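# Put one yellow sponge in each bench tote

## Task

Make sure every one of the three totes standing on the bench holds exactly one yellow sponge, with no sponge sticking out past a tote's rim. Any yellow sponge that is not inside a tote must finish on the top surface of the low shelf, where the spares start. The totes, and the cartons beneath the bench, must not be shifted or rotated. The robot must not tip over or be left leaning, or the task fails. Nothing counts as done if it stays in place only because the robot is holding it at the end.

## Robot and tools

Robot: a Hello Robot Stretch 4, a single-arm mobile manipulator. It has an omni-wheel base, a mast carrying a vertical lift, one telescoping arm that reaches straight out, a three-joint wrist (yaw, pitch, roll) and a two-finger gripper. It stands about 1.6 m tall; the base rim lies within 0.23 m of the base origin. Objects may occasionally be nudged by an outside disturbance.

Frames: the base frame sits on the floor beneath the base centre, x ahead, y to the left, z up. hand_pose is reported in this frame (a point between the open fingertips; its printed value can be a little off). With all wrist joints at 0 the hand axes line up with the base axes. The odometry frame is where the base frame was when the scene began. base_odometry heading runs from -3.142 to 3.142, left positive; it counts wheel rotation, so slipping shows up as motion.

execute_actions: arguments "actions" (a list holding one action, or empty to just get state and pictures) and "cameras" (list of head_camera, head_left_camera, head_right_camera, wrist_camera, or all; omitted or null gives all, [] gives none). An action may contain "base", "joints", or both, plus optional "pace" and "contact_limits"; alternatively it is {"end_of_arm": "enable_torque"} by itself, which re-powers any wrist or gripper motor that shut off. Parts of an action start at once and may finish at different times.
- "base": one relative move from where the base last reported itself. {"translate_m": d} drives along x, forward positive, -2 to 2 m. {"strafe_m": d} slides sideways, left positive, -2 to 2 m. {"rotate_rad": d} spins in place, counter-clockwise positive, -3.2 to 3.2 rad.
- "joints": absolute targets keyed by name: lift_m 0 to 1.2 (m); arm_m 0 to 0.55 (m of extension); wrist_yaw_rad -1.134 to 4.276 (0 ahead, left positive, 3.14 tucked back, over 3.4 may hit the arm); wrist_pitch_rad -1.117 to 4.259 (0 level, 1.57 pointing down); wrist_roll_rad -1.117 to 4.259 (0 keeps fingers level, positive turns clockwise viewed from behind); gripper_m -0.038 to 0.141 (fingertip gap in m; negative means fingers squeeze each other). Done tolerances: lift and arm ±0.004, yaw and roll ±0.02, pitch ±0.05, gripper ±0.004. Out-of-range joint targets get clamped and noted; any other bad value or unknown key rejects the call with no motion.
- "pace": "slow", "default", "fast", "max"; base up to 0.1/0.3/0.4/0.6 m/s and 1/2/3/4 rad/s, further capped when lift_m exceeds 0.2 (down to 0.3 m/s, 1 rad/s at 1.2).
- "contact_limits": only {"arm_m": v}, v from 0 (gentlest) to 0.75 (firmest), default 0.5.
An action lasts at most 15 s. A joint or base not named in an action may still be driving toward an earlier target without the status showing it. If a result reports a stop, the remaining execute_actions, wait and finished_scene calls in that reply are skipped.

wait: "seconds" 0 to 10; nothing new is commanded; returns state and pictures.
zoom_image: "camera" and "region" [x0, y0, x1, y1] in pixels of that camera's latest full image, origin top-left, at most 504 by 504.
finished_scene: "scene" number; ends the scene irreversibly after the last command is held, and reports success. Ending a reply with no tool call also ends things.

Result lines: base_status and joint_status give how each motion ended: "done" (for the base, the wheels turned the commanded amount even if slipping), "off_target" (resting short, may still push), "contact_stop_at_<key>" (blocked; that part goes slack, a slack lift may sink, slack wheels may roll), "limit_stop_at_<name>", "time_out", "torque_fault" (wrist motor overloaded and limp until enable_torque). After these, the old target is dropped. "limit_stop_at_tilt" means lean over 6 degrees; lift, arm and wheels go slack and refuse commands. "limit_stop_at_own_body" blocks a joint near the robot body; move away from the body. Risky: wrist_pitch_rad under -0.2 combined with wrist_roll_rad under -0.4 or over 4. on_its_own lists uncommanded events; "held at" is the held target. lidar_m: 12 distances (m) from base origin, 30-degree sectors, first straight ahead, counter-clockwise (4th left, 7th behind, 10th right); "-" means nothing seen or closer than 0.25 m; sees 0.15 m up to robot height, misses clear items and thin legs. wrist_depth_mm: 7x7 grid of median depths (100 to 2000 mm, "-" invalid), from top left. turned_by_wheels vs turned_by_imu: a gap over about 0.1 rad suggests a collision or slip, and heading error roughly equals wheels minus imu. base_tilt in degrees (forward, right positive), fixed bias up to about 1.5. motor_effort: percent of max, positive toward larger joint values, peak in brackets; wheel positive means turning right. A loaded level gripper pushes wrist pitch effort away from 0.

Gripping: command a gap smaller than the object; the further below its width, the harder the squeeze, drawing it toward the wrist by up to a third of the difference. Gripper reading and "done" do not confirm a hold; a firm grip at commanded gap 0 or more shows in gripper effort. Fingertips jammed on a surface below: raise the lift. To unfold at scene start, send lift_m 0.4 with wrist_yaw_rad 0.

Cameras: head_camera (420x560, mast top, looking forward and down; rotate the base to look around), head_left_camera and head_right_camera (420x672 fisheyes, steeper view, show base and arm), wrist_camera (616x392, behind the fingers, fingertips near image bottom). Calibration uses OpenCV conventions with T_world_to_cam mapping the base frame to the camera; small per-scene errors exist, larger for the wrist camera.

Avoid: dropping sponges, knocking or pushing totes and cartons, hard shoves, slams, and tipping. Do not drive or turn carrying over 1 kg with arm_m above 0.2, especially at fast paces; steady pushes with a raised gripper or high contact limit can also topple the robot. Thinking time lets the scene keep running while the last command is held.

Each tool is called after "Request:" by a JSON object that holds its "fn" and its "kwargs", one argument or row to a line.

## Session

Request:
{"fn": "execute_actions", "kwargs": {
  "actions": []
}}

Scene clock: 0.00 s.
base_odometry: x=+0.000 y=+0.000 heading=+0.000 (m, m, rad; odometry frame)
turned_by_wheels: +0.000 (rad since the last result)
turned_by_imu: +0.000 (rad since the last result)
base_tilt: forward=-0.1 right=+0.5 (deg)
lidar_m: 2.51 2.42 1.21 1.15 1.19 1.63 1.60 1.62 2.06 1.04 1.13 1.56
base_status: not commanded
joint_positions: lift_m=+0.218 arm_m=+0.002 wrist_yaw_rad=+3.078 wrist_pitch_rad=-0.006 wrist_roll_rad=-0.019 gripper_m=+0.057
joint_status: not commanded
motor_effort: lift_m=+19 arm_m=-1 wrist_yaw_rad=-2 wrist_pitch_rad=-7 wrist_roll_rad=+0 gripper_m=-2 wheel_0=-1 wheel_1=+0 wheel_2=+0 (%)
hand_pose: x=-0.1099 y=+0.1055 z=+0.3980 quat_wxyz=(+0.032, +0.003, -0.010, +0.999) (m; base frame)
wrist_depth_mm: - 137 1921 1983 1921 1983 1983 / - 133 1921 1983 1983 1983 1983 / - 129 199 1983 1983 1983 1983 / 112 139 1921 1983 1983 1983 1983 / 1618 1921 1863 1921 - 1921 1661 / 1464 1430 195 1308 200 1255 1281 / 976 946 931 128 917 842 891
pictures: head_camera, head_left_camera, head_right_camera, wrist_camera
camera_calibration (this result's frames):
wrist_camera: T_world_to_cam=[[0.0699818, 0.997503, -0.00955456, -0.0949031], [0.00832431, -0.0101617, -0.999914, 0.456889], [-0.997514, 0.0698962, -0.00901465, 0.111678], [0, 0, 0, 1]] pos_world=[0.114239, 0.0915029, 0.456949]
Images, in order (width x height): head_camera 420x560, head_left_camera 420x672, head_right_camera 420x672, wrist_camera 616x392.

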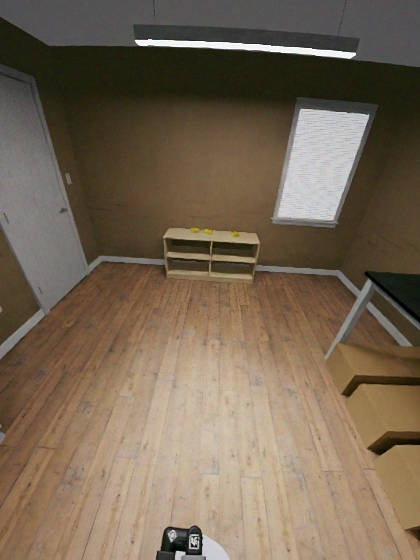

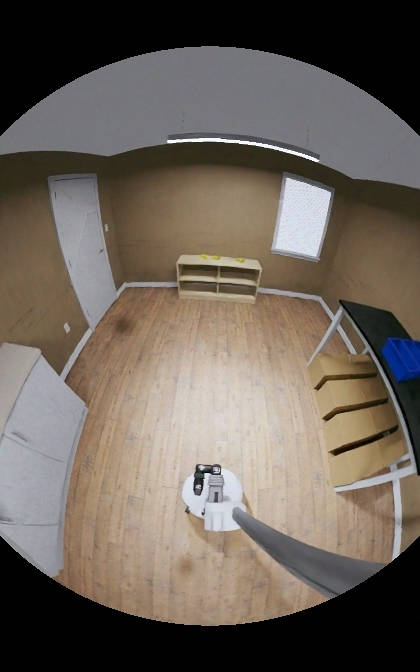

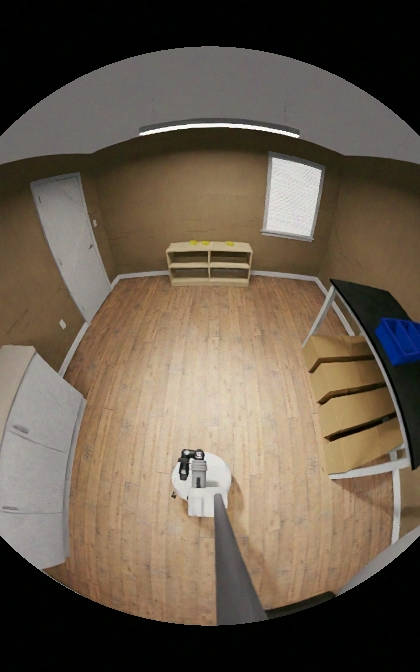

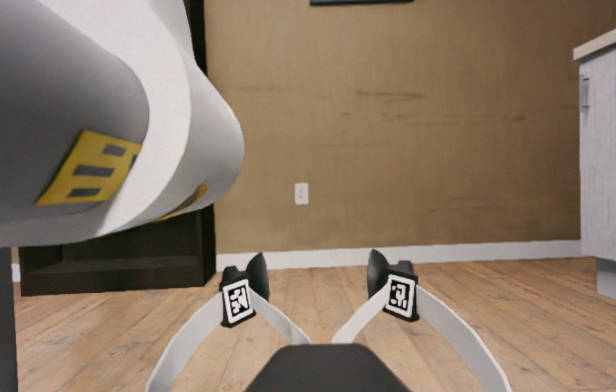

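Request:
{"fn": "execute_actions", "kwargs": {
  "actions": [
    {"base":{"translate_m":0.6},"pace":"max"}
  ],
  "cameras": []
}}

Request:
{"fn": "execute_actions", "kwargs": {
  "actions": [
    {"base":{"rotate_rad":-1.56},"joints":{"lift_m":0.45,"wrist_yaw_rad":0,"gripper_m":0.13},"pace":"fast"}
  ],
  "cameras": ["head_camera"]
}}

Request:
{"fn": "execute_actions", "kwargs": {
  "actions": [
    {"base":{"translate_m":0.4},"joints":{"lift_m":1.2,"wrist_pitch_rad":1.0},"pace":"fast"}
  ],
  "cameras": []
}}

Request:
{"fn": "execute_actions", "kwargs": {
  "actions": [
    {"base":{"translate_m":0.25},"joints":{"arm_m":0.2},"pace":"fast"}
  ]
}}

Scene clock: 9.47 s.
base_odometry: x=+0.600 y=+0.000 heading=+0.000 (m, m, rad; odometry frame)
turned_by_wheels: +0.000 (rad since the last result)
turned_by_imu: +0.001 (rad since the last result)
base_tilt: forward=-0.1 right=+0.5 (deg)
lidar_m: 1.88 2.01 1.83 1.14 1.20 1.64 2.21 2.27 1.11 1.07 1.13 1.97
base_status: done
joint_positions: lift_m=+0.218 arm_m=+0.002 wrist_yaw_rad=+3.078 wrist_pitch_rad=-0.006 wrist_roll_rad=-0.019 gripper_m=+0.057
joint_status: not commanded
motor_effort: lift_m=+19(19) arm_m=-1(1) wrist_yaw_rad=-1(1) wrist_pitch_rad=-7(8) wrist_roll_rad=+0(0) gripper_m=-1(2) wheel_0=+1(10) wheel_1=+0(6) wheel_2=+2(18) (%)
hand_pose: x=-0.1098 y=+0.1056 z=+0.3980 quat_wxyz=(+0.032, +0.003, -0.010, +0.999) (m; base frame)
wrist_depth_mm: - 136 - - - - - / - 134 - - - - 1366 / - 129 198 - - - 1430 / 112 138 - - - - 1397 / - - - - - 1921 1499 / 1430 1397 195 1308 200 1281 1255 / 976 976 946 128 904 854 878
pictures: none
No camera images: the call's "cameras" was empty. Leave "cameras" out to get every camera's image.

Scene clock: 11.80 s.
base_odometry: x=+0.600 y=+0.000 heading=-1.560 (m, m, rad; odometry frame)
turned_by_wheels: -1.560 (rad since the last result)
turned_by_imu: -1.545 (rad since the last result)
base_tilt: forward=-0.1 right=+0.5 (deg)
lidar_m: 1.07 1.13 1.94 1.90 2.01 1.82 1.16 1.21 1.66 2.17 2.27 1.12
base_status: done
joint_positions: lift_m=+0.450 arm_m=+0.002 wrist_yaw_rad=+0.000 wrist_pitch_rad=-0.006 wrist_roll_rad=-0.019 gripper_m=+0.130
joint_status: all done
motor_effort: lift_m=+21(24) arm_m=-1(1) wrist_yaw_rad=-3(9) wrist_pitch_rad=-7(8) wrist_roll_rad=+0(0) gripper_m=-1(1) wheel_0=+2(8) wheel_1=+0(11) wheel_2=+1(10) (%)
hand_pose: x=+0.4610 y=-0.0873 z=+0.6298 quat_wxyz=(+1.000, -0.010, -0.003, +0.000) (m; base frame)
wrist_depth_mm: 1808 1808 1756 1756 1756 1708 1661 / 1808 1756 1756 866 854 842 831 / 917 1430 1618 1708 1661 1618 1708 / 1863 1808 1808 1756 1756 1708 1708 / 1863 1863 1808 1756 1708 1708 1708 / 1808 1160 213 1229 1008 976 1708 / 931 891 878 138 842 854 831
pictures: head_camera
Images, in order (width x height): head_camera 420x560.

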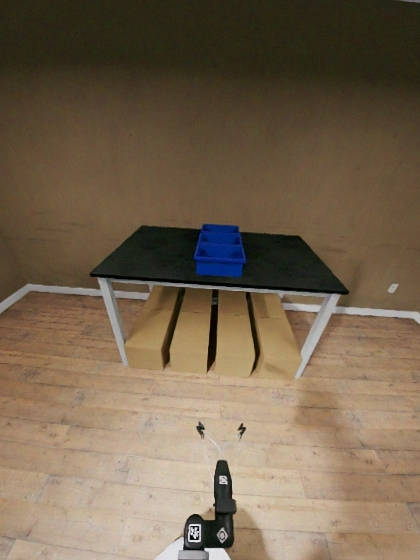

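Scene clock: 14.77 s.
base_odometry: x=+0.605 y=-0.400 heading=-1.559 (m, m, rad; odometry frame)
turned_by_wheels: +0.000 (rad since the last result)
turned_by_imu: +0.000 (rad since the last result)
base_tilt: forward=-0.1 right=+0.6 (deg)
lidar_m: 0.67 0.71 2.33 1.87 1.98 2.21 1.57 1.62 2.26 2.18 0.94 0.69
base_status: done
joint_positions: lift_m=+1.200 arm_m=+0.002 wrist_yaw_rad=+0.000 wrist_pitch_rad=+1.001 wrist_roll_rad=-0.019 gripper_m=+0.130
joint_status: all done
motor_effort: lift_m=+22(25) arm_m=-1(1) wrist_yaw_rad=-2(3) wrist_pitch_rad=-4(4) wrist_roll_rad=+0(0) gripper_m=+1(1) wheel_0=+3(5) wheel_1=+0(7) wheel_2=+3(15) (%)
hand_pose: x=+0.3282 y=-0.0874 z=+1.1351 quat_wxyz=(+0.877, -0.008, +0.480, +0.005) (m; base frame)
wrist_depth_mm: 715 707 585 569 654 668 661 / 634 627 615 603 609 603 597 / 1708 1430 1366 1366 1336 1366 1661 / 1098 1308 1255 1281 1255 1229 1464 / 1464 1205 1182 1255 1182 1138 1366 / 1336 1336 213 1308 1308 1281 1308 / 1255 1229 1229 138 1229 1205 1229
pictures: none
No camera images: the call's "cameras" was empty. Leave "cameras" out to get every camera's image.

Scene clock: 17.03 s.
base_odometry: x=+0.608 y=-0.650 heading=-1.559 (m, m, rad; odometry frame)
turned_by_wheels: +0.000 (rad since the last result)
turned_by_imu: +0.000 (rad since the last result)
base_tilt: forward=-0.1 right=+0.5 (deg)
lidar_m: 0.43 0.45 0.64 1.88 1.98 2.48 1.81 1.91 2.58 2.17 0.59 0.43
base_status: done
joint_positions: lift_m=+1.200 arm_m=+0.199 wrist_yaw_rad=+0.000 wrist_pitch_rad=+1.001 wrist_roll_rad=-0.019 gripper_m=+0.130
joint_status: all done
motor_effort: lift_m=+22(22) arm_m=+5(7) wrist_yaw_rad=-2(0) wrist_pitch_rad=-5(5) wrist_roll_rad=+0(0) gripper_m=-1(2) wheel_0=+2(9) wheel_1=+1(6) wheel_2=-2(11) (%)
hand_pose: x=+0.5256 y=-0.0874 z=+1.1351 quat_wxyz=(+0.877, -0.009, +0.480, +0.005) (m; base frame)
wrist_depth_mm: 707 707 525 512 508 676 661 / 627 627 549 564 544 603 597 / 564 569 418 410 404 544 539 / 517 517 436 439 424 496 496 / 477 466 455 427 442 449 455 / 436 322 213 410 413 300 421 / 410 397 392 138 297 387 394
pictures: head_camera, head_left_camera, head_right_camera, wrist_camera
camera_calibration (this result's frames):
wrist_camera: T_world_to_cam=[[-0.0113976, -0.999935, 0.00047962, -0.0830602], [-0.850118, 0.00943742, -0.526508, 1.1022], [0.526469, -0.00640868, -0.85017, 0.912808], [0, 0, 0, 1]] pos_world=[0.455492, -0.0876069, 1.3564]
Images, in order (width x height): head_camera 420x560, head_left_camera 420x672, head_right_camera 420x672, wrist_camera 616x392.

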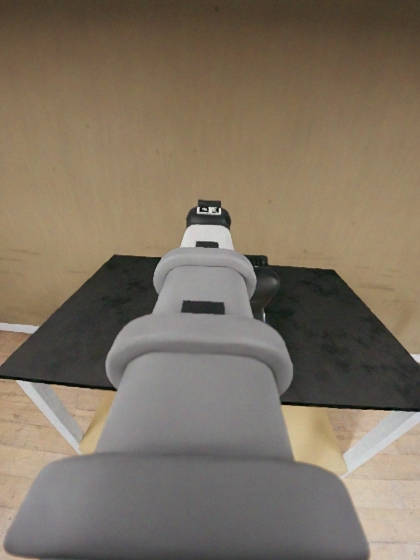

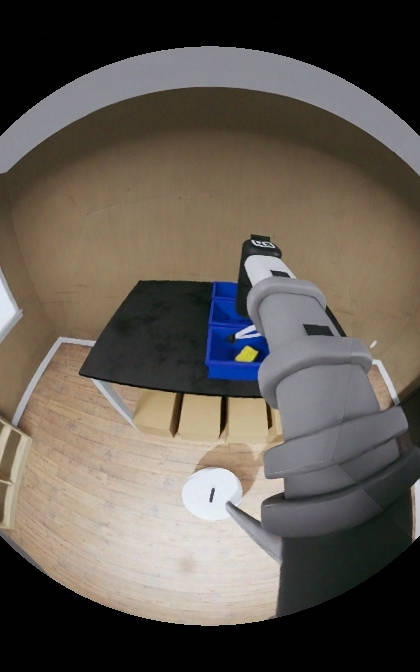

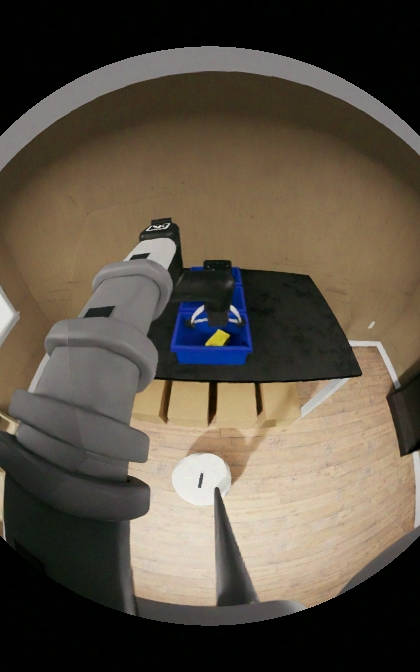

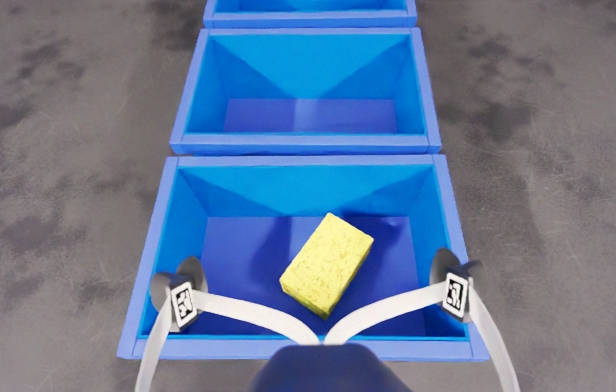

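Request:
{"fn": "execute_actions", "kwargs": {
  "actions": [
    {"joints":{"arm_m":0.53,"wrist_pitch_rad":1.2},"pace":"fast"}
  ],
  "cameras": ["wrist_camera"]
}}

Scene clock: 21.73 s.
base_odometry: x=+0.608 y=-0.650 heading=-1.559 (m, m, rad; odometry frame)
turned_by_wheels: +0.000 (rad since the last result)
turned_by_imu: +0.000 (rad since the last result)
base_tilt: forward=-0.1 right=+0.5 (deg)
lidar_m: 0.42 0.45 0.65 1.85 1.97 2.48 1.82 1.90 2.54 2.16 0.60 0.44
base_status: not commanded
joint_positions: lift_m=+1.200 arm_m=+0.529 wrist_yaw_rad=+0.000 wrist_pitch_rad=+1.201 wrist_roll_rad=-0.019 gripper_m=+0.130
joint_status: all done
motor_effort: lift_m=+22(22) arm_m=+5(8) wrist_yaw_rad=-3(1) wrist_pitch_rad=-3(2) wrist_roll_rad=+0(0) gripper_m=+0(4) wheel_0=+2(2) wheel_1=+1(1) wheel_2=-2(2) (%)
hand_pose: x=+0.8043 y=-0.0874 z=+1.1091 quat_wxyz=(+0.825, -0.008, +0.565, +0.006) (m; base frame)
wrist_depth_mm: 535 535 424 439 436 508 517 / 504 500 480 492 484 480 484 / 480 473 394 394 389 455 462 / 452 442 349 343 336 366 436 / 430 421 418 421 418 336 415 / 413 296 212 402 392 282 399 / 392 320 384 138 379 307 379
pictures: wrist_camera
camera_calibration (this result's frames):
wrist_camera: T_world_to_cam=[[-0.0110617, -0.999935, 0.00277037, -0.0826911], [-0.937615, 0.0094094, -0.347549, 1.19736], [0.3475, -0.00644202, -0.937658, 0.984912], [0, 0, 0, 1]] pos_world=[0.779486, -0.0876073, 1.33988]
Images, in order (width x height): wrist_camera 616x392.

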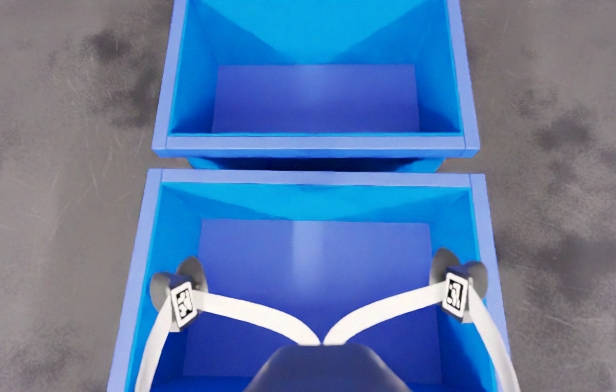

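Request:
{"fn": "execute_actions", "kwargs": {
  "actions": [
    {"base":{"translate_m":-0.45},"joints":{"arm_m":0.2,"wrist_pitch_rad":1.05},"pace":"fast"}
  ],
  "cameras": []
}}

Request:
{"fn": "execute_actions", "kwargs": {
  "actions": [
    {"base":{"rotate_rad":1.56},"joints":{"lift_m":1.0},"pace":"fast"}
  ],
  "cameras": []
}}

Request:
{"fn": "execute_actions", "kwargs": {
  "actions": [
    {"base":{"translate_m":1.35},"pace":"fast"}
  ],
  "cameras": ["wrist_camera","head_right_camera"]
}}

Scene clock: 33.37 s.
base_odometry: x=+0.602 y=-0.200 heading=-1.559 (m, m, rad; odometry frame)
turned_by_wheels: +0.000 (rad since the last result)
turned_by_imu: +0.000 (rad since the last result)
base_tilt: forward=-0.2 right=+0.5 (deg)
lidar_m: 0.87 0.94 2.35 1.89 2.00 2.03 1.36 1.43 1.98 2.18 2.28 0.91
base_status: done
joint_positions: lift_m=+1.200 arm_m=+0.201 wrist_yaw_rad=+0.000 wrist_pitch_rad=+1.051 wrist_roll_rad=-0.019 gripper_m=+0.130
joint_status: all done
motor_effort: lift_m=+21(21) arm_m=-6(5) wrist_yaw_rad=-1(3) wrist_pitch_rad=-5(8) wrist_roll_rad=+0(0) gripper_m=+2(2) wheel_0=-2(7) wheel_1=-1(7) wheel_2=+1(13) (%)
hand_pose: x=+0.5151 y=-0.0874 z=+1.1276 quat_wxyz=(+0.865, -0.008, +0.502, +0.005) (m; base frame)
wrist_depth_mm: 654 654 615 574 609 627 615 / 615 609 603 603 597 597 585 / 1661 1366 1336 1336 1308 1281 1576 / 1499 1229 1255 1229 1229 1182 1118 / 1464 1397 1366 1336 1308 1205 1366 / 1336 1308 213 1308 1255 1255 1308 / 1255 1229 1229 138 1229 1205 1205
pictures: none
No camera images: the call's "cameras" was empty. Leave "cameras" out to get every camera's image.

Scene clock: 36.20 s.
base_odometry: x=+0.602 y=-0.200 heading=+0.000 (m, m, rad; odometry frame)
turned_by_wheels: +1.559 (rad since the last result)
turned_by_imu: +1.545 (rad since the last result)
base_tilt: forward=-0.1 right=+0.6 (deg)
lidar_m: 1.90 1.99 2.01 1.34 1.42 1.95 2.18 2.29 0.91 0.87 0.92 2.34
base_status: done
joint_positions: lift_m=+1.000 arm_m=+0.201 wrist_yaw_rad=+0.000 wrist_pitch_rad=+1.051 wrist_roll_rad=-0.019 gripper_m=+0.130
joint_status: all done
motor_effort: lift_m=+17(19) arm_m=-6(5) wrist_yaw_rad=-1(1) wrist_pitch_rad=-5(6) wrist_roll_rad=+0(0) gripper_m=+4(2) wheel_0=-4(8) wheel_1=-4(8) wheel_2=-4(7) (%)
hand_pose: x=+0.5151 y=-0.0874 z=+0.9280 quat_wxyz=(+0.865, -0.008, +0.502, +0.005) (m; base frame)
wrist_depth_mm: 1756 1661 1661 1576 1618 1661 1661 / 1576 1537 1537 1537 1499 1499 1499 / 1430 1430 1397 1397 1366 1366 1366 / 1308 1308 1281 1281 1255 1255 1281 / 1229 1205 1205 1182 1182 1160 1182 / 1138 1118 213 1118 1078 1060 1098 / 1060 1042 1042 138 1042 1025 1042
pictures: none
No camera images: the call's "cameras" was empty. Leave "cameras" out to get every camera's image.

Scene clock: 41.43 s.
base_odometry: x=+1.952 y=-0.200 heading=+0.000 (m, m, rad; odometry frame)
turned_by_wheels: +0.000 (rad since the last result)
turned_by_imu: +0.000 (rad since the last result)
base_tilt: forward=-0.1 right=+0.6 (deg)
lidar_m: 0.52 0.58 0.81 1.89 1.95 1.94 3.77 1.28 1.11 1.82 1.28 0.56
base_status: done
joint_positions: lift_m=+1.000 arm_m=+0.201 wrist_yaw_rad=+0.000 wrist_pitch_rad=+1.051 wrist_roll_rad=-0.019 gripper_m=+0.130
joint_status: not commanded
motor_effort: lift_m=+17(17) arm_m=-5(6) wrist_yaw_rad=-1(1) wrist_pitch_rad=-5(5) wrist_roll_rad=+0(0) gripper_m=+2(2) wheel_0=+3(10) wheel_1=+1(8) wheel_2=-1(12) (%)
hand_pose: x=+0.5151 y=-0.0874 z=+0.9279 quat_wxyz=(+0.865, -0.008, +0.502, +0.005) (m; base frame)
wrist_depth_mm: 574 569 574 564 564 569 569 / 683 676 676 676 676 676 676 / 634 661 661 654 654 647 820 / 621 609 615 597 591 597 1078 / 574 569 564 559 559 559 1160 / 549 539 213 530 530 512 1078 / 1060 1042 1042 138 1008 1025 1025
pictures: head_right_camera, wrist_camera
camera_calibration (this result's frames):
wrist_camera: T_world_to_cam=[[-0.0115772, -0.999932, 0.00106081, -0.0835611], [-0.875449, 0.00962329, -0.483215, 0.95709], [0.483172, -0.00652296, -0.875501, 0.788028], [0, 0, 0, 1]] pos_world=[0.456162, -0.0876255, 1.15249]
Images, in order (width x height): head_right_camera 420x672, wrist_camera 616x392.

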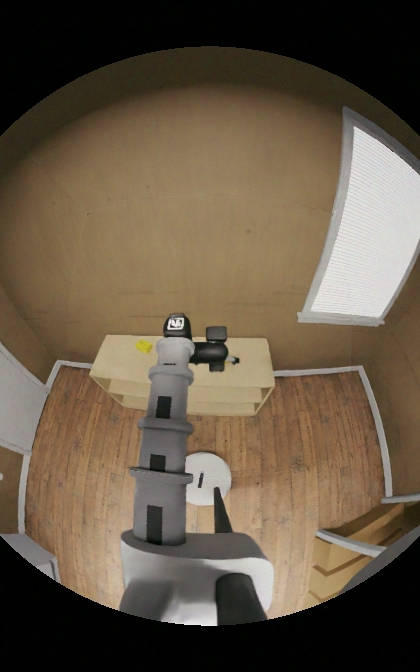

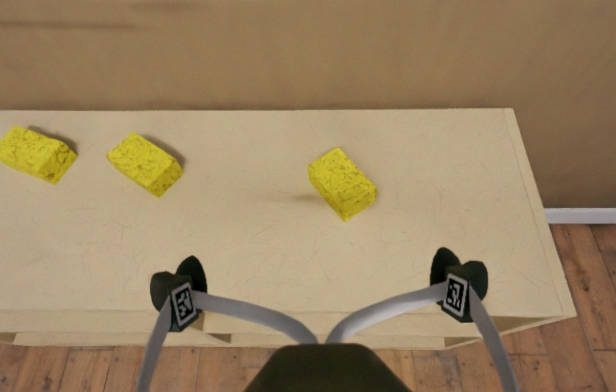

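Request:
{"fn": "execute_actions", "kwargs": {
  "actions": [
    {"base":{"strafe_m":-0.17},"joints":{"lift_m":0.8,"arm_m":0.4,"wrist_yaw_rad":0.75},"pace":"fast"}
  ],
  "cameras": ["wrist_camera","head_camera","head_left_camera"]
}}

Scene clock: 48.73 s.
base_odometry: x=+1.952 y=-0.370 heading=+0.000 (m, m, rad; odometry frame)
turned_by_wheels: +0.000 (rad since the last result)
turned_by_imu: +0.000 (rad since the last result)
base_tilt: forward=-0.1 right=+0.5 (deg)
lidar_m: 0.52 0.57 0.80 2.05 2.06 2.21 3.93 1.04 0.99 1.65 1.28 0.54
base_status: done
joint_positions: lift_m=+0.800 arm_m=+0.399 wrist_yaw_rad=+0.750 wrist_pitch_rad=+1.051 wrist_roll_rad=-0.019 gripper_m=+0.130
joint_status: all done
motor_effort: lift_m=+17(17) arm_m=+6(7) wrist_yaw_rad=-1(5) wrist_pitch_rad=-4(5) wrist_roll_rad=+0(0) gripper_m=+0(2) wheel_0=+0(11) wheel_1=+2(11) wheel_2=+0(2) (%)
hand_pose: x=+0.7344 y=+0.0337 z=+0.7280 quat_wxyz=(+0.803, -0.191, +0.464, +0.321) (m; base frame)
wrist_depth_mm: 492 504 504 413 327 270 236 / 462 404 455 452 375 301 259 / 421 418 415 413 410 342 289 / 392 387 384 379 375 379 325 / 359 357 355 309 349 345 351 / 340 329 213 285 317 314 322 / 854 309 310 138 304 300 303
pictures: head_camera, head_left_camera, wrist_camera
camera_calibration (this result's frames):
wrist_camera: T_world_to_cam=[[0.673066, -0.739581, 0.00106822, -0.471271], [-0.647061, -0.589565, -0.483451, 0.903952], [0.358181, 0.324704, -0.875371, 0.588336], [0, 0, 0, 1]] pos_world=[0.691378, -0.00663928, 0.952532]
Images, in order (width x height): head_camera 420x560, head_left_camera 420x672, wrist_camera 616x392.

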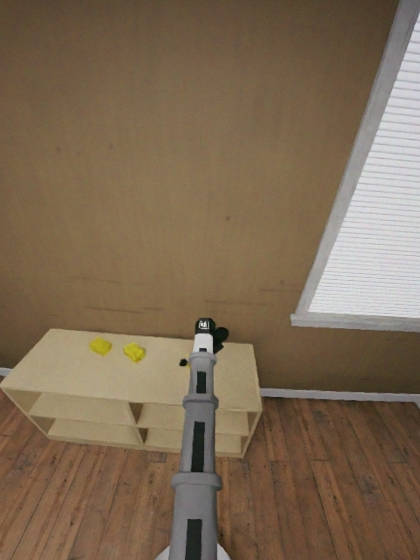

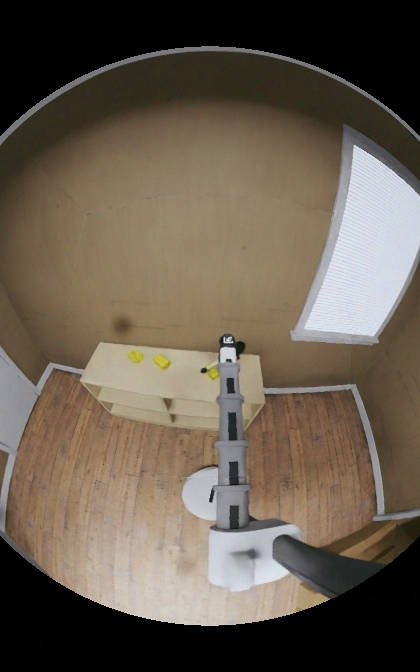

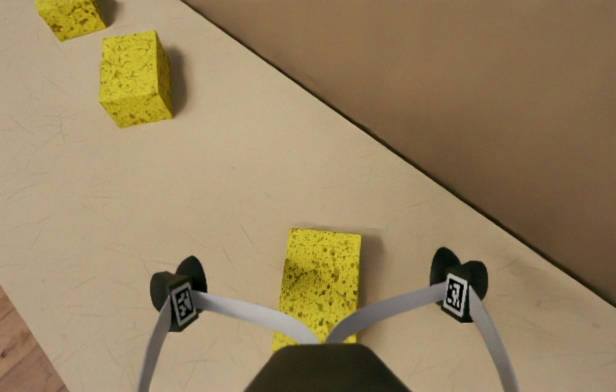

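Request:
{"fn": "execute_actions", "kwargs": {
  "actions": [
    {"joints":{"lift_m":0.717,"wrist_yaw_rad":0.72}}
  ],
  "cameras": ["wrist_camera"]
}}

Request:
{"fn": "execute_actions", "kwargs": {
  "actions": [
    {"joints":{"gripper_m":0.025}}
  ],
  "cameras": []
}}

Request:
{"fn": "execute_actions", "kwargs": {
  "actions": [
    {"joints":{"lift_m":0.76}}
  ],
  "cameras": ["wrist_camera","head_left_camera"]
}}

Scene clock: 55.27 s.
base_odometry: x=+1.952 y=-0.370 heading=+0.000 (m, m, rad; odometry frame)
turned_by_wheels: +0.000 (rad since the last result)
turned_by_imu: +0.000 (rad since the last result)
base_tilt: forward=-0.1 right=+0.5 (deg)
lidar_m: 0.53 0.57 0.81 2.06 2.07 2.18 3.89 1.04 0.98 1.66 1.23 0.55
base_status: not commanded
joint_positions: lift_m=+0.717 arm_m=+0.399 wrist_yaw_rad=+0.720 wrist_pitch_rad=+1.051 wrist_roll_rad=-0.019 gripper_m=+0.130
joint_status: all done
motor_effort: lift_m=+17(18) arm_m=+5(5) wrist_yaw_rad=-3(5) wrist_pitch_rad=-4(4) wrist_roll_rad=+0(0) gripper_m=+3(1) wheel_0=+0(0) wheel_1=+2(2) wheel_2=+0(0) (%)
hand_pose: x=+0.7353 y=+0.0288 z=+0.6450 quat_wxyz=(+0.808, -0.185, +0.466, +0.309) (m; base frame)
wrist_depth_mm: 332 368 379 377 320 268 235 / 349 347 343 340 343 300 260 / 320 317 314 310 307 315 290 / 294 291 290 236 285 282 285 / 273 271 268 219 264 262 260 / 254 249 200 204 239 237 243 / 238 233 234 138 230 228 229
pictures: wrist_camera
camera_calibration (this result's frames):
wrist_camera: T_world_to_cam=[[0.65091, -0.759154, 0.00106828, -0.458556], [-0.664206, -0.570181, -0.483451, 0.87362], [0.367623, 0.313973, -0.875371, 0.510336], [0, 0, 0, 1]] pos_world=[0.691131, -0.010226, 0.869576]
Images, in order (width x height): wrist_camera 616x392.

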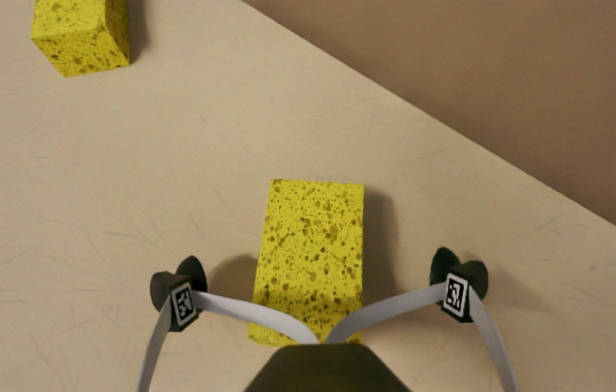

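Scene clock: 57.23 s.
base_odometry: x=+1.952 y=-0.370 heading=+0.000 (m, m, rad; odometry frame)
turned_by_wheels: +0.000 (rad since the last result)
turned_by_imu: +0.000 (rad since the last result)
base_tilt: forward=-0.1 right=+0.6 (deg)
lidar_m: 0.52 0.57 0.81 2.06 2.09 2.17 3.92 1.08 0.99 1.66 1.25 0.56
base_status: not commanded
joint_positions: lift_m=+0.717 arm_m=+0.399 wrist_yaw_rad=+0.720 wrist_pitch_rad=+1.051 wrist_roll_rad=-0.019 gripper_m=+0.025
joint_status: all done
motor_effort: lift_m=+17(17) arm_m=+5(5) wrist_yaw_rad=-2(3) wrist_pitch_rad=-4(4) wrist_roll_rad=+1(0) gripper_m=-14(12) wheel_0=+0(0) wheel_1=+2(2) wheel_2=+0(0) (%)
hand_pose: x=+0.7353 y=+0.0288 z=+0.6450 quat_wxyz=(+0.808, -0.185, +0.466, +0.309) (m; base frame)
wrist_depth_mm: 330 366 377 375 320 268 236 / 349 347 345 340 345 301 260 / 319 317 314 312 309 314 290 / 296 291 290 225 283 282 286 / 272 270 268 209 258 262 259 / 254 252 186 195 191 241 242 / 237 232 234 129 230 226 228
pictures: none
No camera images: the call's "cameras" was empty. Leave "cameras" out to get every camera's image.

Scene clock: 58.27 s.
base_odometry: x=+1.952 y=-0.370 heading=+0.000 (m, m, rad; odometry frame)
turned_by_wheels: +0.000 (rad since the last result)
turned_by_imu: +0.000 (rad since the last result)
base_tilt: forward=-0.1 right=+0.6 (deg)
lidar_m: 0.52 0.57 0.79 2.04 2.07 2.20 3.92 1.00 0.99 1.64 1.25 0.56
base_status: not commanded
joint_positions: lift_m=+0.760 arm_m=+0.399 wrist_yaw_rad=+0.720 wrist_pitch_rad=+1.051 wrist_roll_rad=-0.019 gripper_m=+0.025
joint_status: all done
motor_effort: lift_m=+22(24) arm_m=+6(6) wrist_yaw_rad=-3(2) wrist_pitch_rad=-4(4) wrist_roll_rad=+0(0) gripper_m=-15(15) wheel_0=+0(0) wheel_1=+2(2) wheel_2=+0(0) (%)
hand_pose: x=+0.7353 y=+0.0288 z=+0.6876 quat_wxyz=(+0.808, -0.185, +0.466, +0.309) (m; base frame)
wrist_depth_mm: 442 399 442 402 320 268 236 / 402 389 402 399 368 301 259 / 373 368 366 362 362 340 289 / 343 340 338 226 330 329 327 / 319 315 312 209 301 306 304 / 296 294 185 195 191 281 283 / 279 271 273 129 268 264 266
pictures: head_left_camera, wrist_camera
camera_calibration (this result's frames):
wrist_camera: T_world_to_cam=[[0.65091, -0.759154, 0.0010684, -0.458603], [-0.664206, -0.570181, -0.48345, 0.894202], [0.367622, 0.313973, -0.875371, 0.547602], [0, 0, 0, 1]] pos_world=[0.691133, -0.010226, 0.912147]
Images, in order (width x height): head_left_camera 420x672, wrist_camera 616x392.

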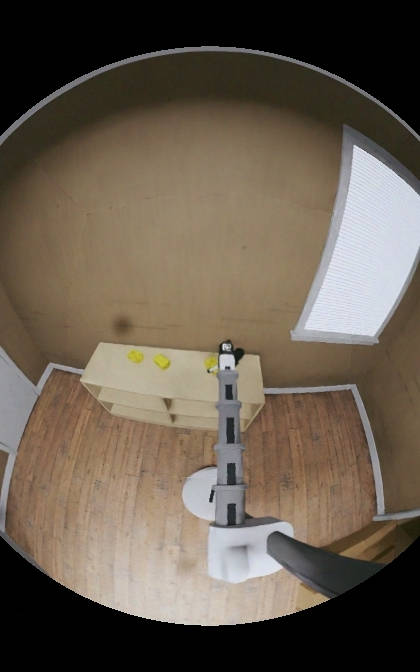

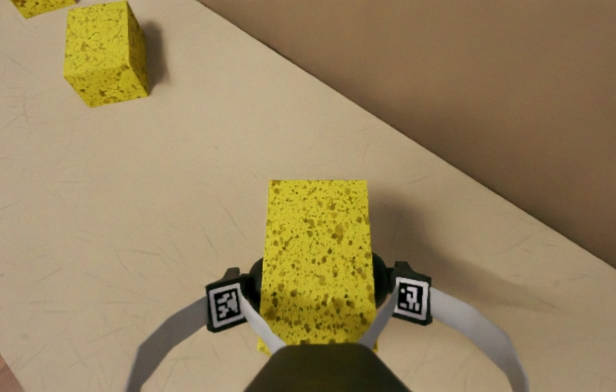

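Edge will be at ~0.70.

Request:
{"fn": "execute_actions", "kwargs": {
  "actions": [
    {"base":{"translate_m":-1.355},"joints":{"lift_m":1.2,"wrist_yaw_rad":0},"pace":"fast"}
  ],
  "cameras": []
}}

Request:
{"fn": "execute_actions", "kwargs": {
  "actions": [
    {"base":{"rotate_rad":-1.56},"pace":"fast"}
  ],
  "cameras": []
}}

Request:
{"fn": "execute_actions", "kwargs": {
  "actions": [
    {"base":{"translate_m":0.42},"joints":{"arm_m":0.55}}
  ]
}}

Scene clock: 69.03 s.
base_odometry: x=+0.597 y=-0.370 heading=+0.000 (m, m, rad; odometry frame)
turned_by_wheels: +0.000 (rad since the last result)
turned_by_imu: +0.000 (rad since the last result)
base_tilt: forward=-0.1 right=+0.5 (deg)
lidar_m: 1.89 2.01 2.21 1.52 1.57 2.19 2.18 0.99 0.73 0.70 0.74 2.31
base_status: done
joint_positions: lift_m=+1.200 arm_m=+0.399 wrist_yaw_rad=+0.000 wrist_pitch_rad=+1.051 wrist_roll_rad=-0.019 gripper_m=+0.025
joint_status: all done
motor_effort: lift_m=+21(24) arm_m=+5(5) wrist_yaw_rad=-2(5) wrist_pitch_rad=-4(4) wrist_roll_rad=+0(0) gripper_m=-12(16) wheel_0=-2(8) wheel_1=+0(8) wheel_2=-1(13) (%)
hand_pose: x=+0.7133 y=-0.0874 z=+1.1277 quat_wxyz=(+0.865, -0.008, +0.502, +0.005) (m; base frame)
wrist_depth_mm: 1808 1537 1537 1499 1863 1863 1808 / 1863 1756 1756 1756 1808 1756 1756 / 1708 1661 1661 1661 1618 1618 1576 / 1537 1537 1537 225 1499 1499 1464 / 1464 1397 1397 208 1366 1397 1366 / 1366 1308 186 195 191 1281 1281 / 1255 1205 1255 129 1205 1182 1205
pictures: none
No camera images: the call's "cameras" was empty. Leave "cameras" out to get every camera's image.

Scene clock: 71.87 s.
base_odometry: x=+0.597 y=-0.370 heading=-1.560 (m, m, rad; odometry frame)
turned_by_wheels: -1.559 (rad since the last result)
turned_by_imu: -1.545 (rad since the last result)
base_tilt: forward=-0.1 right=+0.6 (deg)
lidar_m: 0.70 0.76 2.31 1.88 1.98 2.19 1.53 1.61 2.20 2.18 0.97 0.72
base_status: done
joint_positions: lift_m=+1.200 arm_m=+0.399 wrist_yaw_rad=+0.000 wrist_pitch_rad=+1.051 wrist_roll_rad=-0.019 gripper_m=+0.025
joint_status: not commanded
motor_effort: lift_m=+21(21) arm_m=+5(4) wrist_yaw_rad=-2(2) wrist_pitch_rad=-5(4) wrist_roll_rad=+1(1) gripper_m=-14(12) wheel_0=+3(7) wheel_1=+2(6) wheel_2=+3(8) (%)
hand_pose: x=+0.7133 y=-0.0874 z=+1.1277 quat_wxyz=(+0.865, -0.008, +0.502, +0.005) (m; base frame)
wrist_depth_mm: 654 647 564 591 597 627 621 / 591 591 439 433 433 564 569 / 539 530 484 484 462 521 517 / 500 484 477 225 433 480 477 / 462 452 342 208 334 445 445 / 436 433 186 195 191 410 415 / 1229 1025 1205 129 1008 991 1182
pictures: none
No camera images: the call's "cameras" was empty. Leave "cameras" out to get every camera's image.

Scene clock: 74.77 s.
base_odometry: x=+0.602 y=-0.790 heading=-1.559 (m, m, rad; odometry frame)
turned_by_wheels: +0.000 (rad since the last result)
turned_by_imu: +0.000 (rad since the last result)
base_tilt: forward=-0.1 right=+0.5 (deg)
lidar_m: 0.28 0.28 0.44 1.89 1.99 2.64 1.96 2.06 2.58 2.18 0.39 0.30
base_status: done
joint_positions: lift_m=+1.200 arm_m=+0.549 wrist_yaw_rad=+0.000 wrist_pitch_rad=+1.051 wrist_roll_rad=-0.019 gripper_m=+0.025
joint_status: all done
motor_effort: lift_m=+21(21) arm_m=+6(6) wrist_yaw_rad=-2(1) wrist_pitch_rad=-4(4) wrist_roll_rad=+0(1) gripper_m=-17(14) wheel_0=+1(8) wheel_1=+2(6) wheel_2=-2(11) (%)
hand_pose: x=+0.8632 y=-0.0874 z=+1.1277 quat_wxyz=(+0.865, -0.008, +0.502, +0.005) (m; base frame)
wrist_depth_mm: 488 488 480 477 473 477 473 / 569 569 564 549 549 549 544 / 544 539 530 525 525 521 517 / 500 496 389 225 384 473 480 / 462 452 445 209 410 433 442 / 430 418 185 195 191 309 413 / 404 297 394 129 389 309 389
pictures: head_camera, head_left_camera, head_right_camera, wrist_camera
camera_calibration (this result's frames):
wrist_camera: T_world_to_cam=[[-0.0114477, -0.999934, 0.00107578, -0.0798566], [-0.875361, 0.00950151, -0.483377, 1.35849], [0.483335, -0.00647527, -0.875412, 0.794412], [0, 0, 0, 1]] pos_world=[0.804289, -0.0876151, 1.35219]
Images, in order (width x height): head_camera 420x560, head_left_camera 420x672, head_right_camera 420x672, wrist_camera 616x392.

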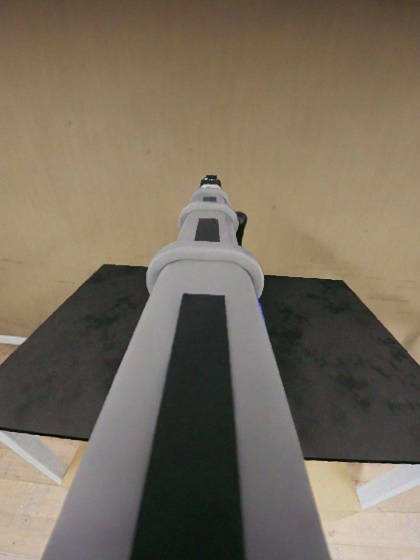

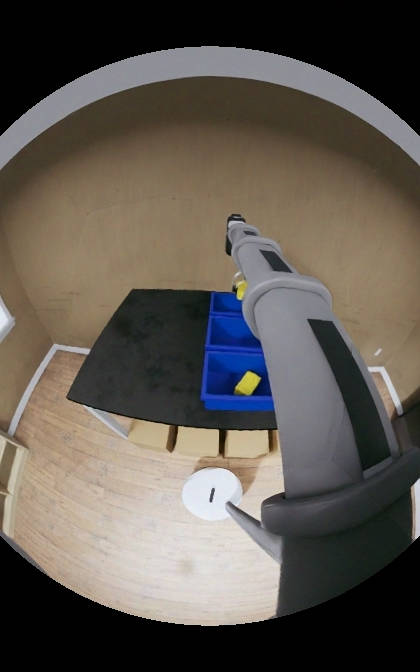

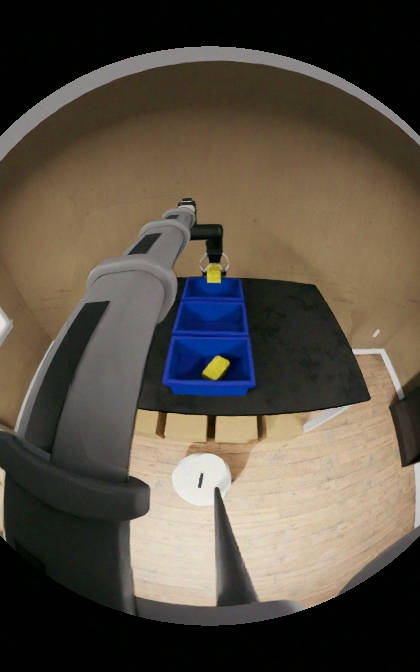

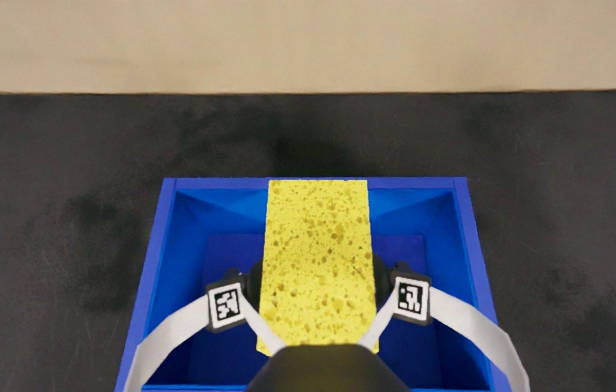

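Request:
{"fn": "execute_actions", "kwargs": {
  "actions": [
    {"base":{"translate_m":0.035},"pace":"slow"}
  ],
  "cameras": []
}}

Request:
{"fn": "execute_actions", "kwargs": {
  "actions": [
    {"joints":{"lift_m":1.07}}
  ]
}}

Request:
{"fn": "zoom_image", "kwargs": {
  "camera": "head_right_camera",
  "region": [130,200,310,500]
}}

Scene clock: 82.03 s.
base_odometry: x=+0.603 y=-0.825 heading=-1.559 (m, m, rad; odometry frame)
turned_by_wheels: +0.000 (rad since the last result)
turned_by_imu: +0.000 (rad since the last result)
base_tilt: forward=-0.1 right=+0.5 (deg)
lidar_m: 0.25 0.25 0.39 1.89 1.99 2.67 2.00 2.09 2.58 2.17 0.35 0.26
base_status: done
joint_positions: lift_m=+1.200 arm_m=+0.549 wrist_yaw_rad=+0.000 wrist_pitch_rad=+1.051 wrist_roll_rad=-0.019 gripper_m=+0.025
joint_status: not commanded
motor_effort: lift_m=+21(21) arm_m=+5(5) wrist_yaw_rad=-2(1) wrist_pitch_rad=-5(4) wrist_roll_rad=+0(1) gripper_m=-13(17) wheel_0=+4(7) wheel_1=+3(5) wheel_2=-4(8) (%)
hand_pose: x=+0.8632 y=-0.0874 z=+1.1277 quat_wxyz=(+0.865, -0.008, +0.502, +0.005) (m; base frame)
wrist_depth_mm: 449 442 439 436 436 436 433 / 530 525 521 521 517 512 508 / 539 535 530 530 525 521 512 / 500 496 492 226 480 480 477 / 462 452 382 208 347 430 442 / 430 415 185 195 191 312 415 / 404 340 392 129 387 312 389
pictures: none
No camera images: the call's "cameras" was empty. Leave "cameras" out to get every camera's image.

Scene clock: 83.63 s.
base_odometry: x=+0.603 y=-0.825 heading=-1.559 (m, m, rad; odometry frame)
turned_by_wheels: +0.000 (rad since the last result)
turned_by_imu: +0.000 (rad since the last result)
base_tilt: forward=-0.1 right=+0.5 (deg)
lidar_m: 0.25 0.25 0.38 1.88 2.00 2.67 1.99 2.08 2.56 2.18 0.37 0.26
base_status: not commanded
joint_positions: lift_m=+1.070 arm_m=+0.549 wrist_yaw_rad=+0.000 wrist_pitch_rad=+1.051 wrist_roll_rad=-0.019 gripper_m=+0.025
joint_status: all done
motor_effort: lift_m=+17(18) arm_m=+6(5) wrist_yaw_rad=-1(1) wrist_pitch_rad=-4(4) wrist_roll_rad=-1(0) gripper_m=-14(13) wheel_0=+4(4) wheel_1=+3(3) wheel_2=-4(4) (%)
hand_pose: x=+0.8632 y=-0.0874 z=+0.9980 quat_wxyz=(+0.865, -0.008, +0.502, +0.005) (m; base frame)
wrist_depth_mm: 439 436 433 427 424 421 421 / 418 410 407 404 399 397 394 / 379 236 234 232 230 229 355 / 340 260 290 225 285 267 209 / 205 272 315 209 306 287 209 / 195 255 186 195 191 250 204 / 187 241 276 129 272 266 205
pictures: head_camera, head_left_camera, head_right_camera, wrist_camera
camera_calibration (this result's frames):
wrist_camera: T_world_to_cam=[[-0.0114477, -0.999934, 0.00107577, -0.0797171], [-0.875361, 0.00950148, -0.483377, 1.29584], [0.483335, -0.00647524, -0.875412, 0.680936], [0, 0, 0, 1]] pos_world=[0.804295, -0.0876151, 1.22256]
Images, in order (width x height): head_camera 420x560, head_left_camera 420x672, head_right_camera 420x672, wrist_camera 616x392.

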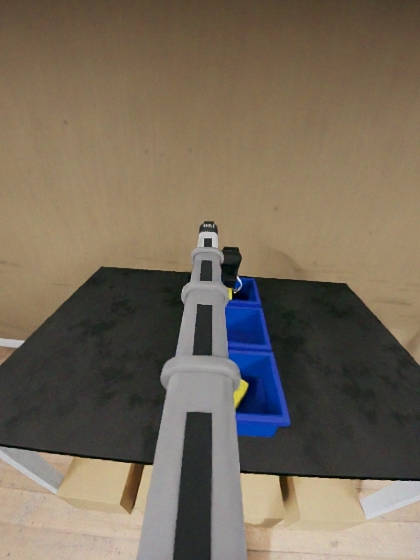

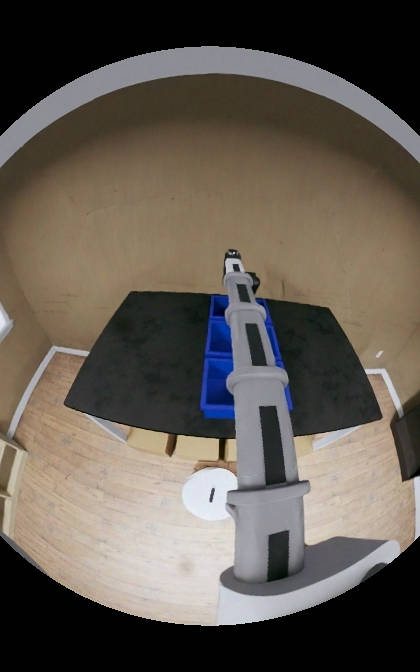

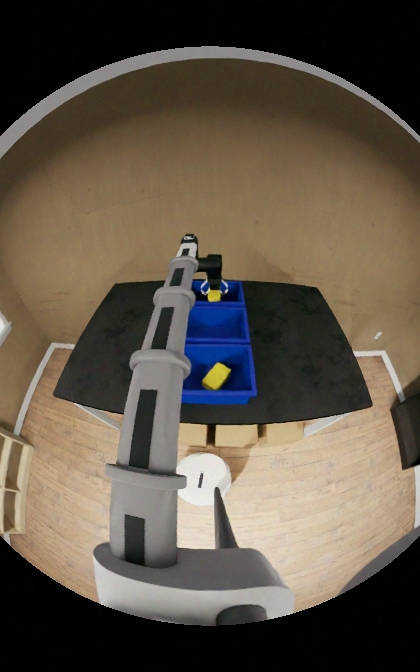

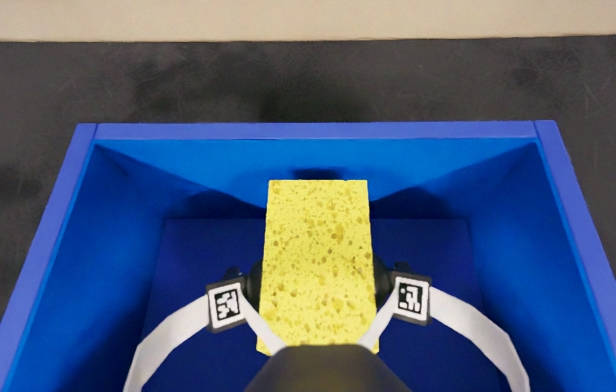

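Region (130, 200, 310, 500) of head_right_camera's 420x672 image, scaled by 1.680, with more detail than that image has; it fills the left 302 columns of this view, and the rest is white.

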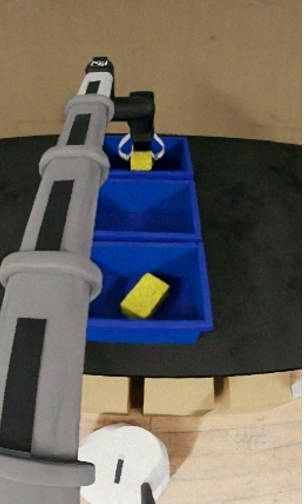

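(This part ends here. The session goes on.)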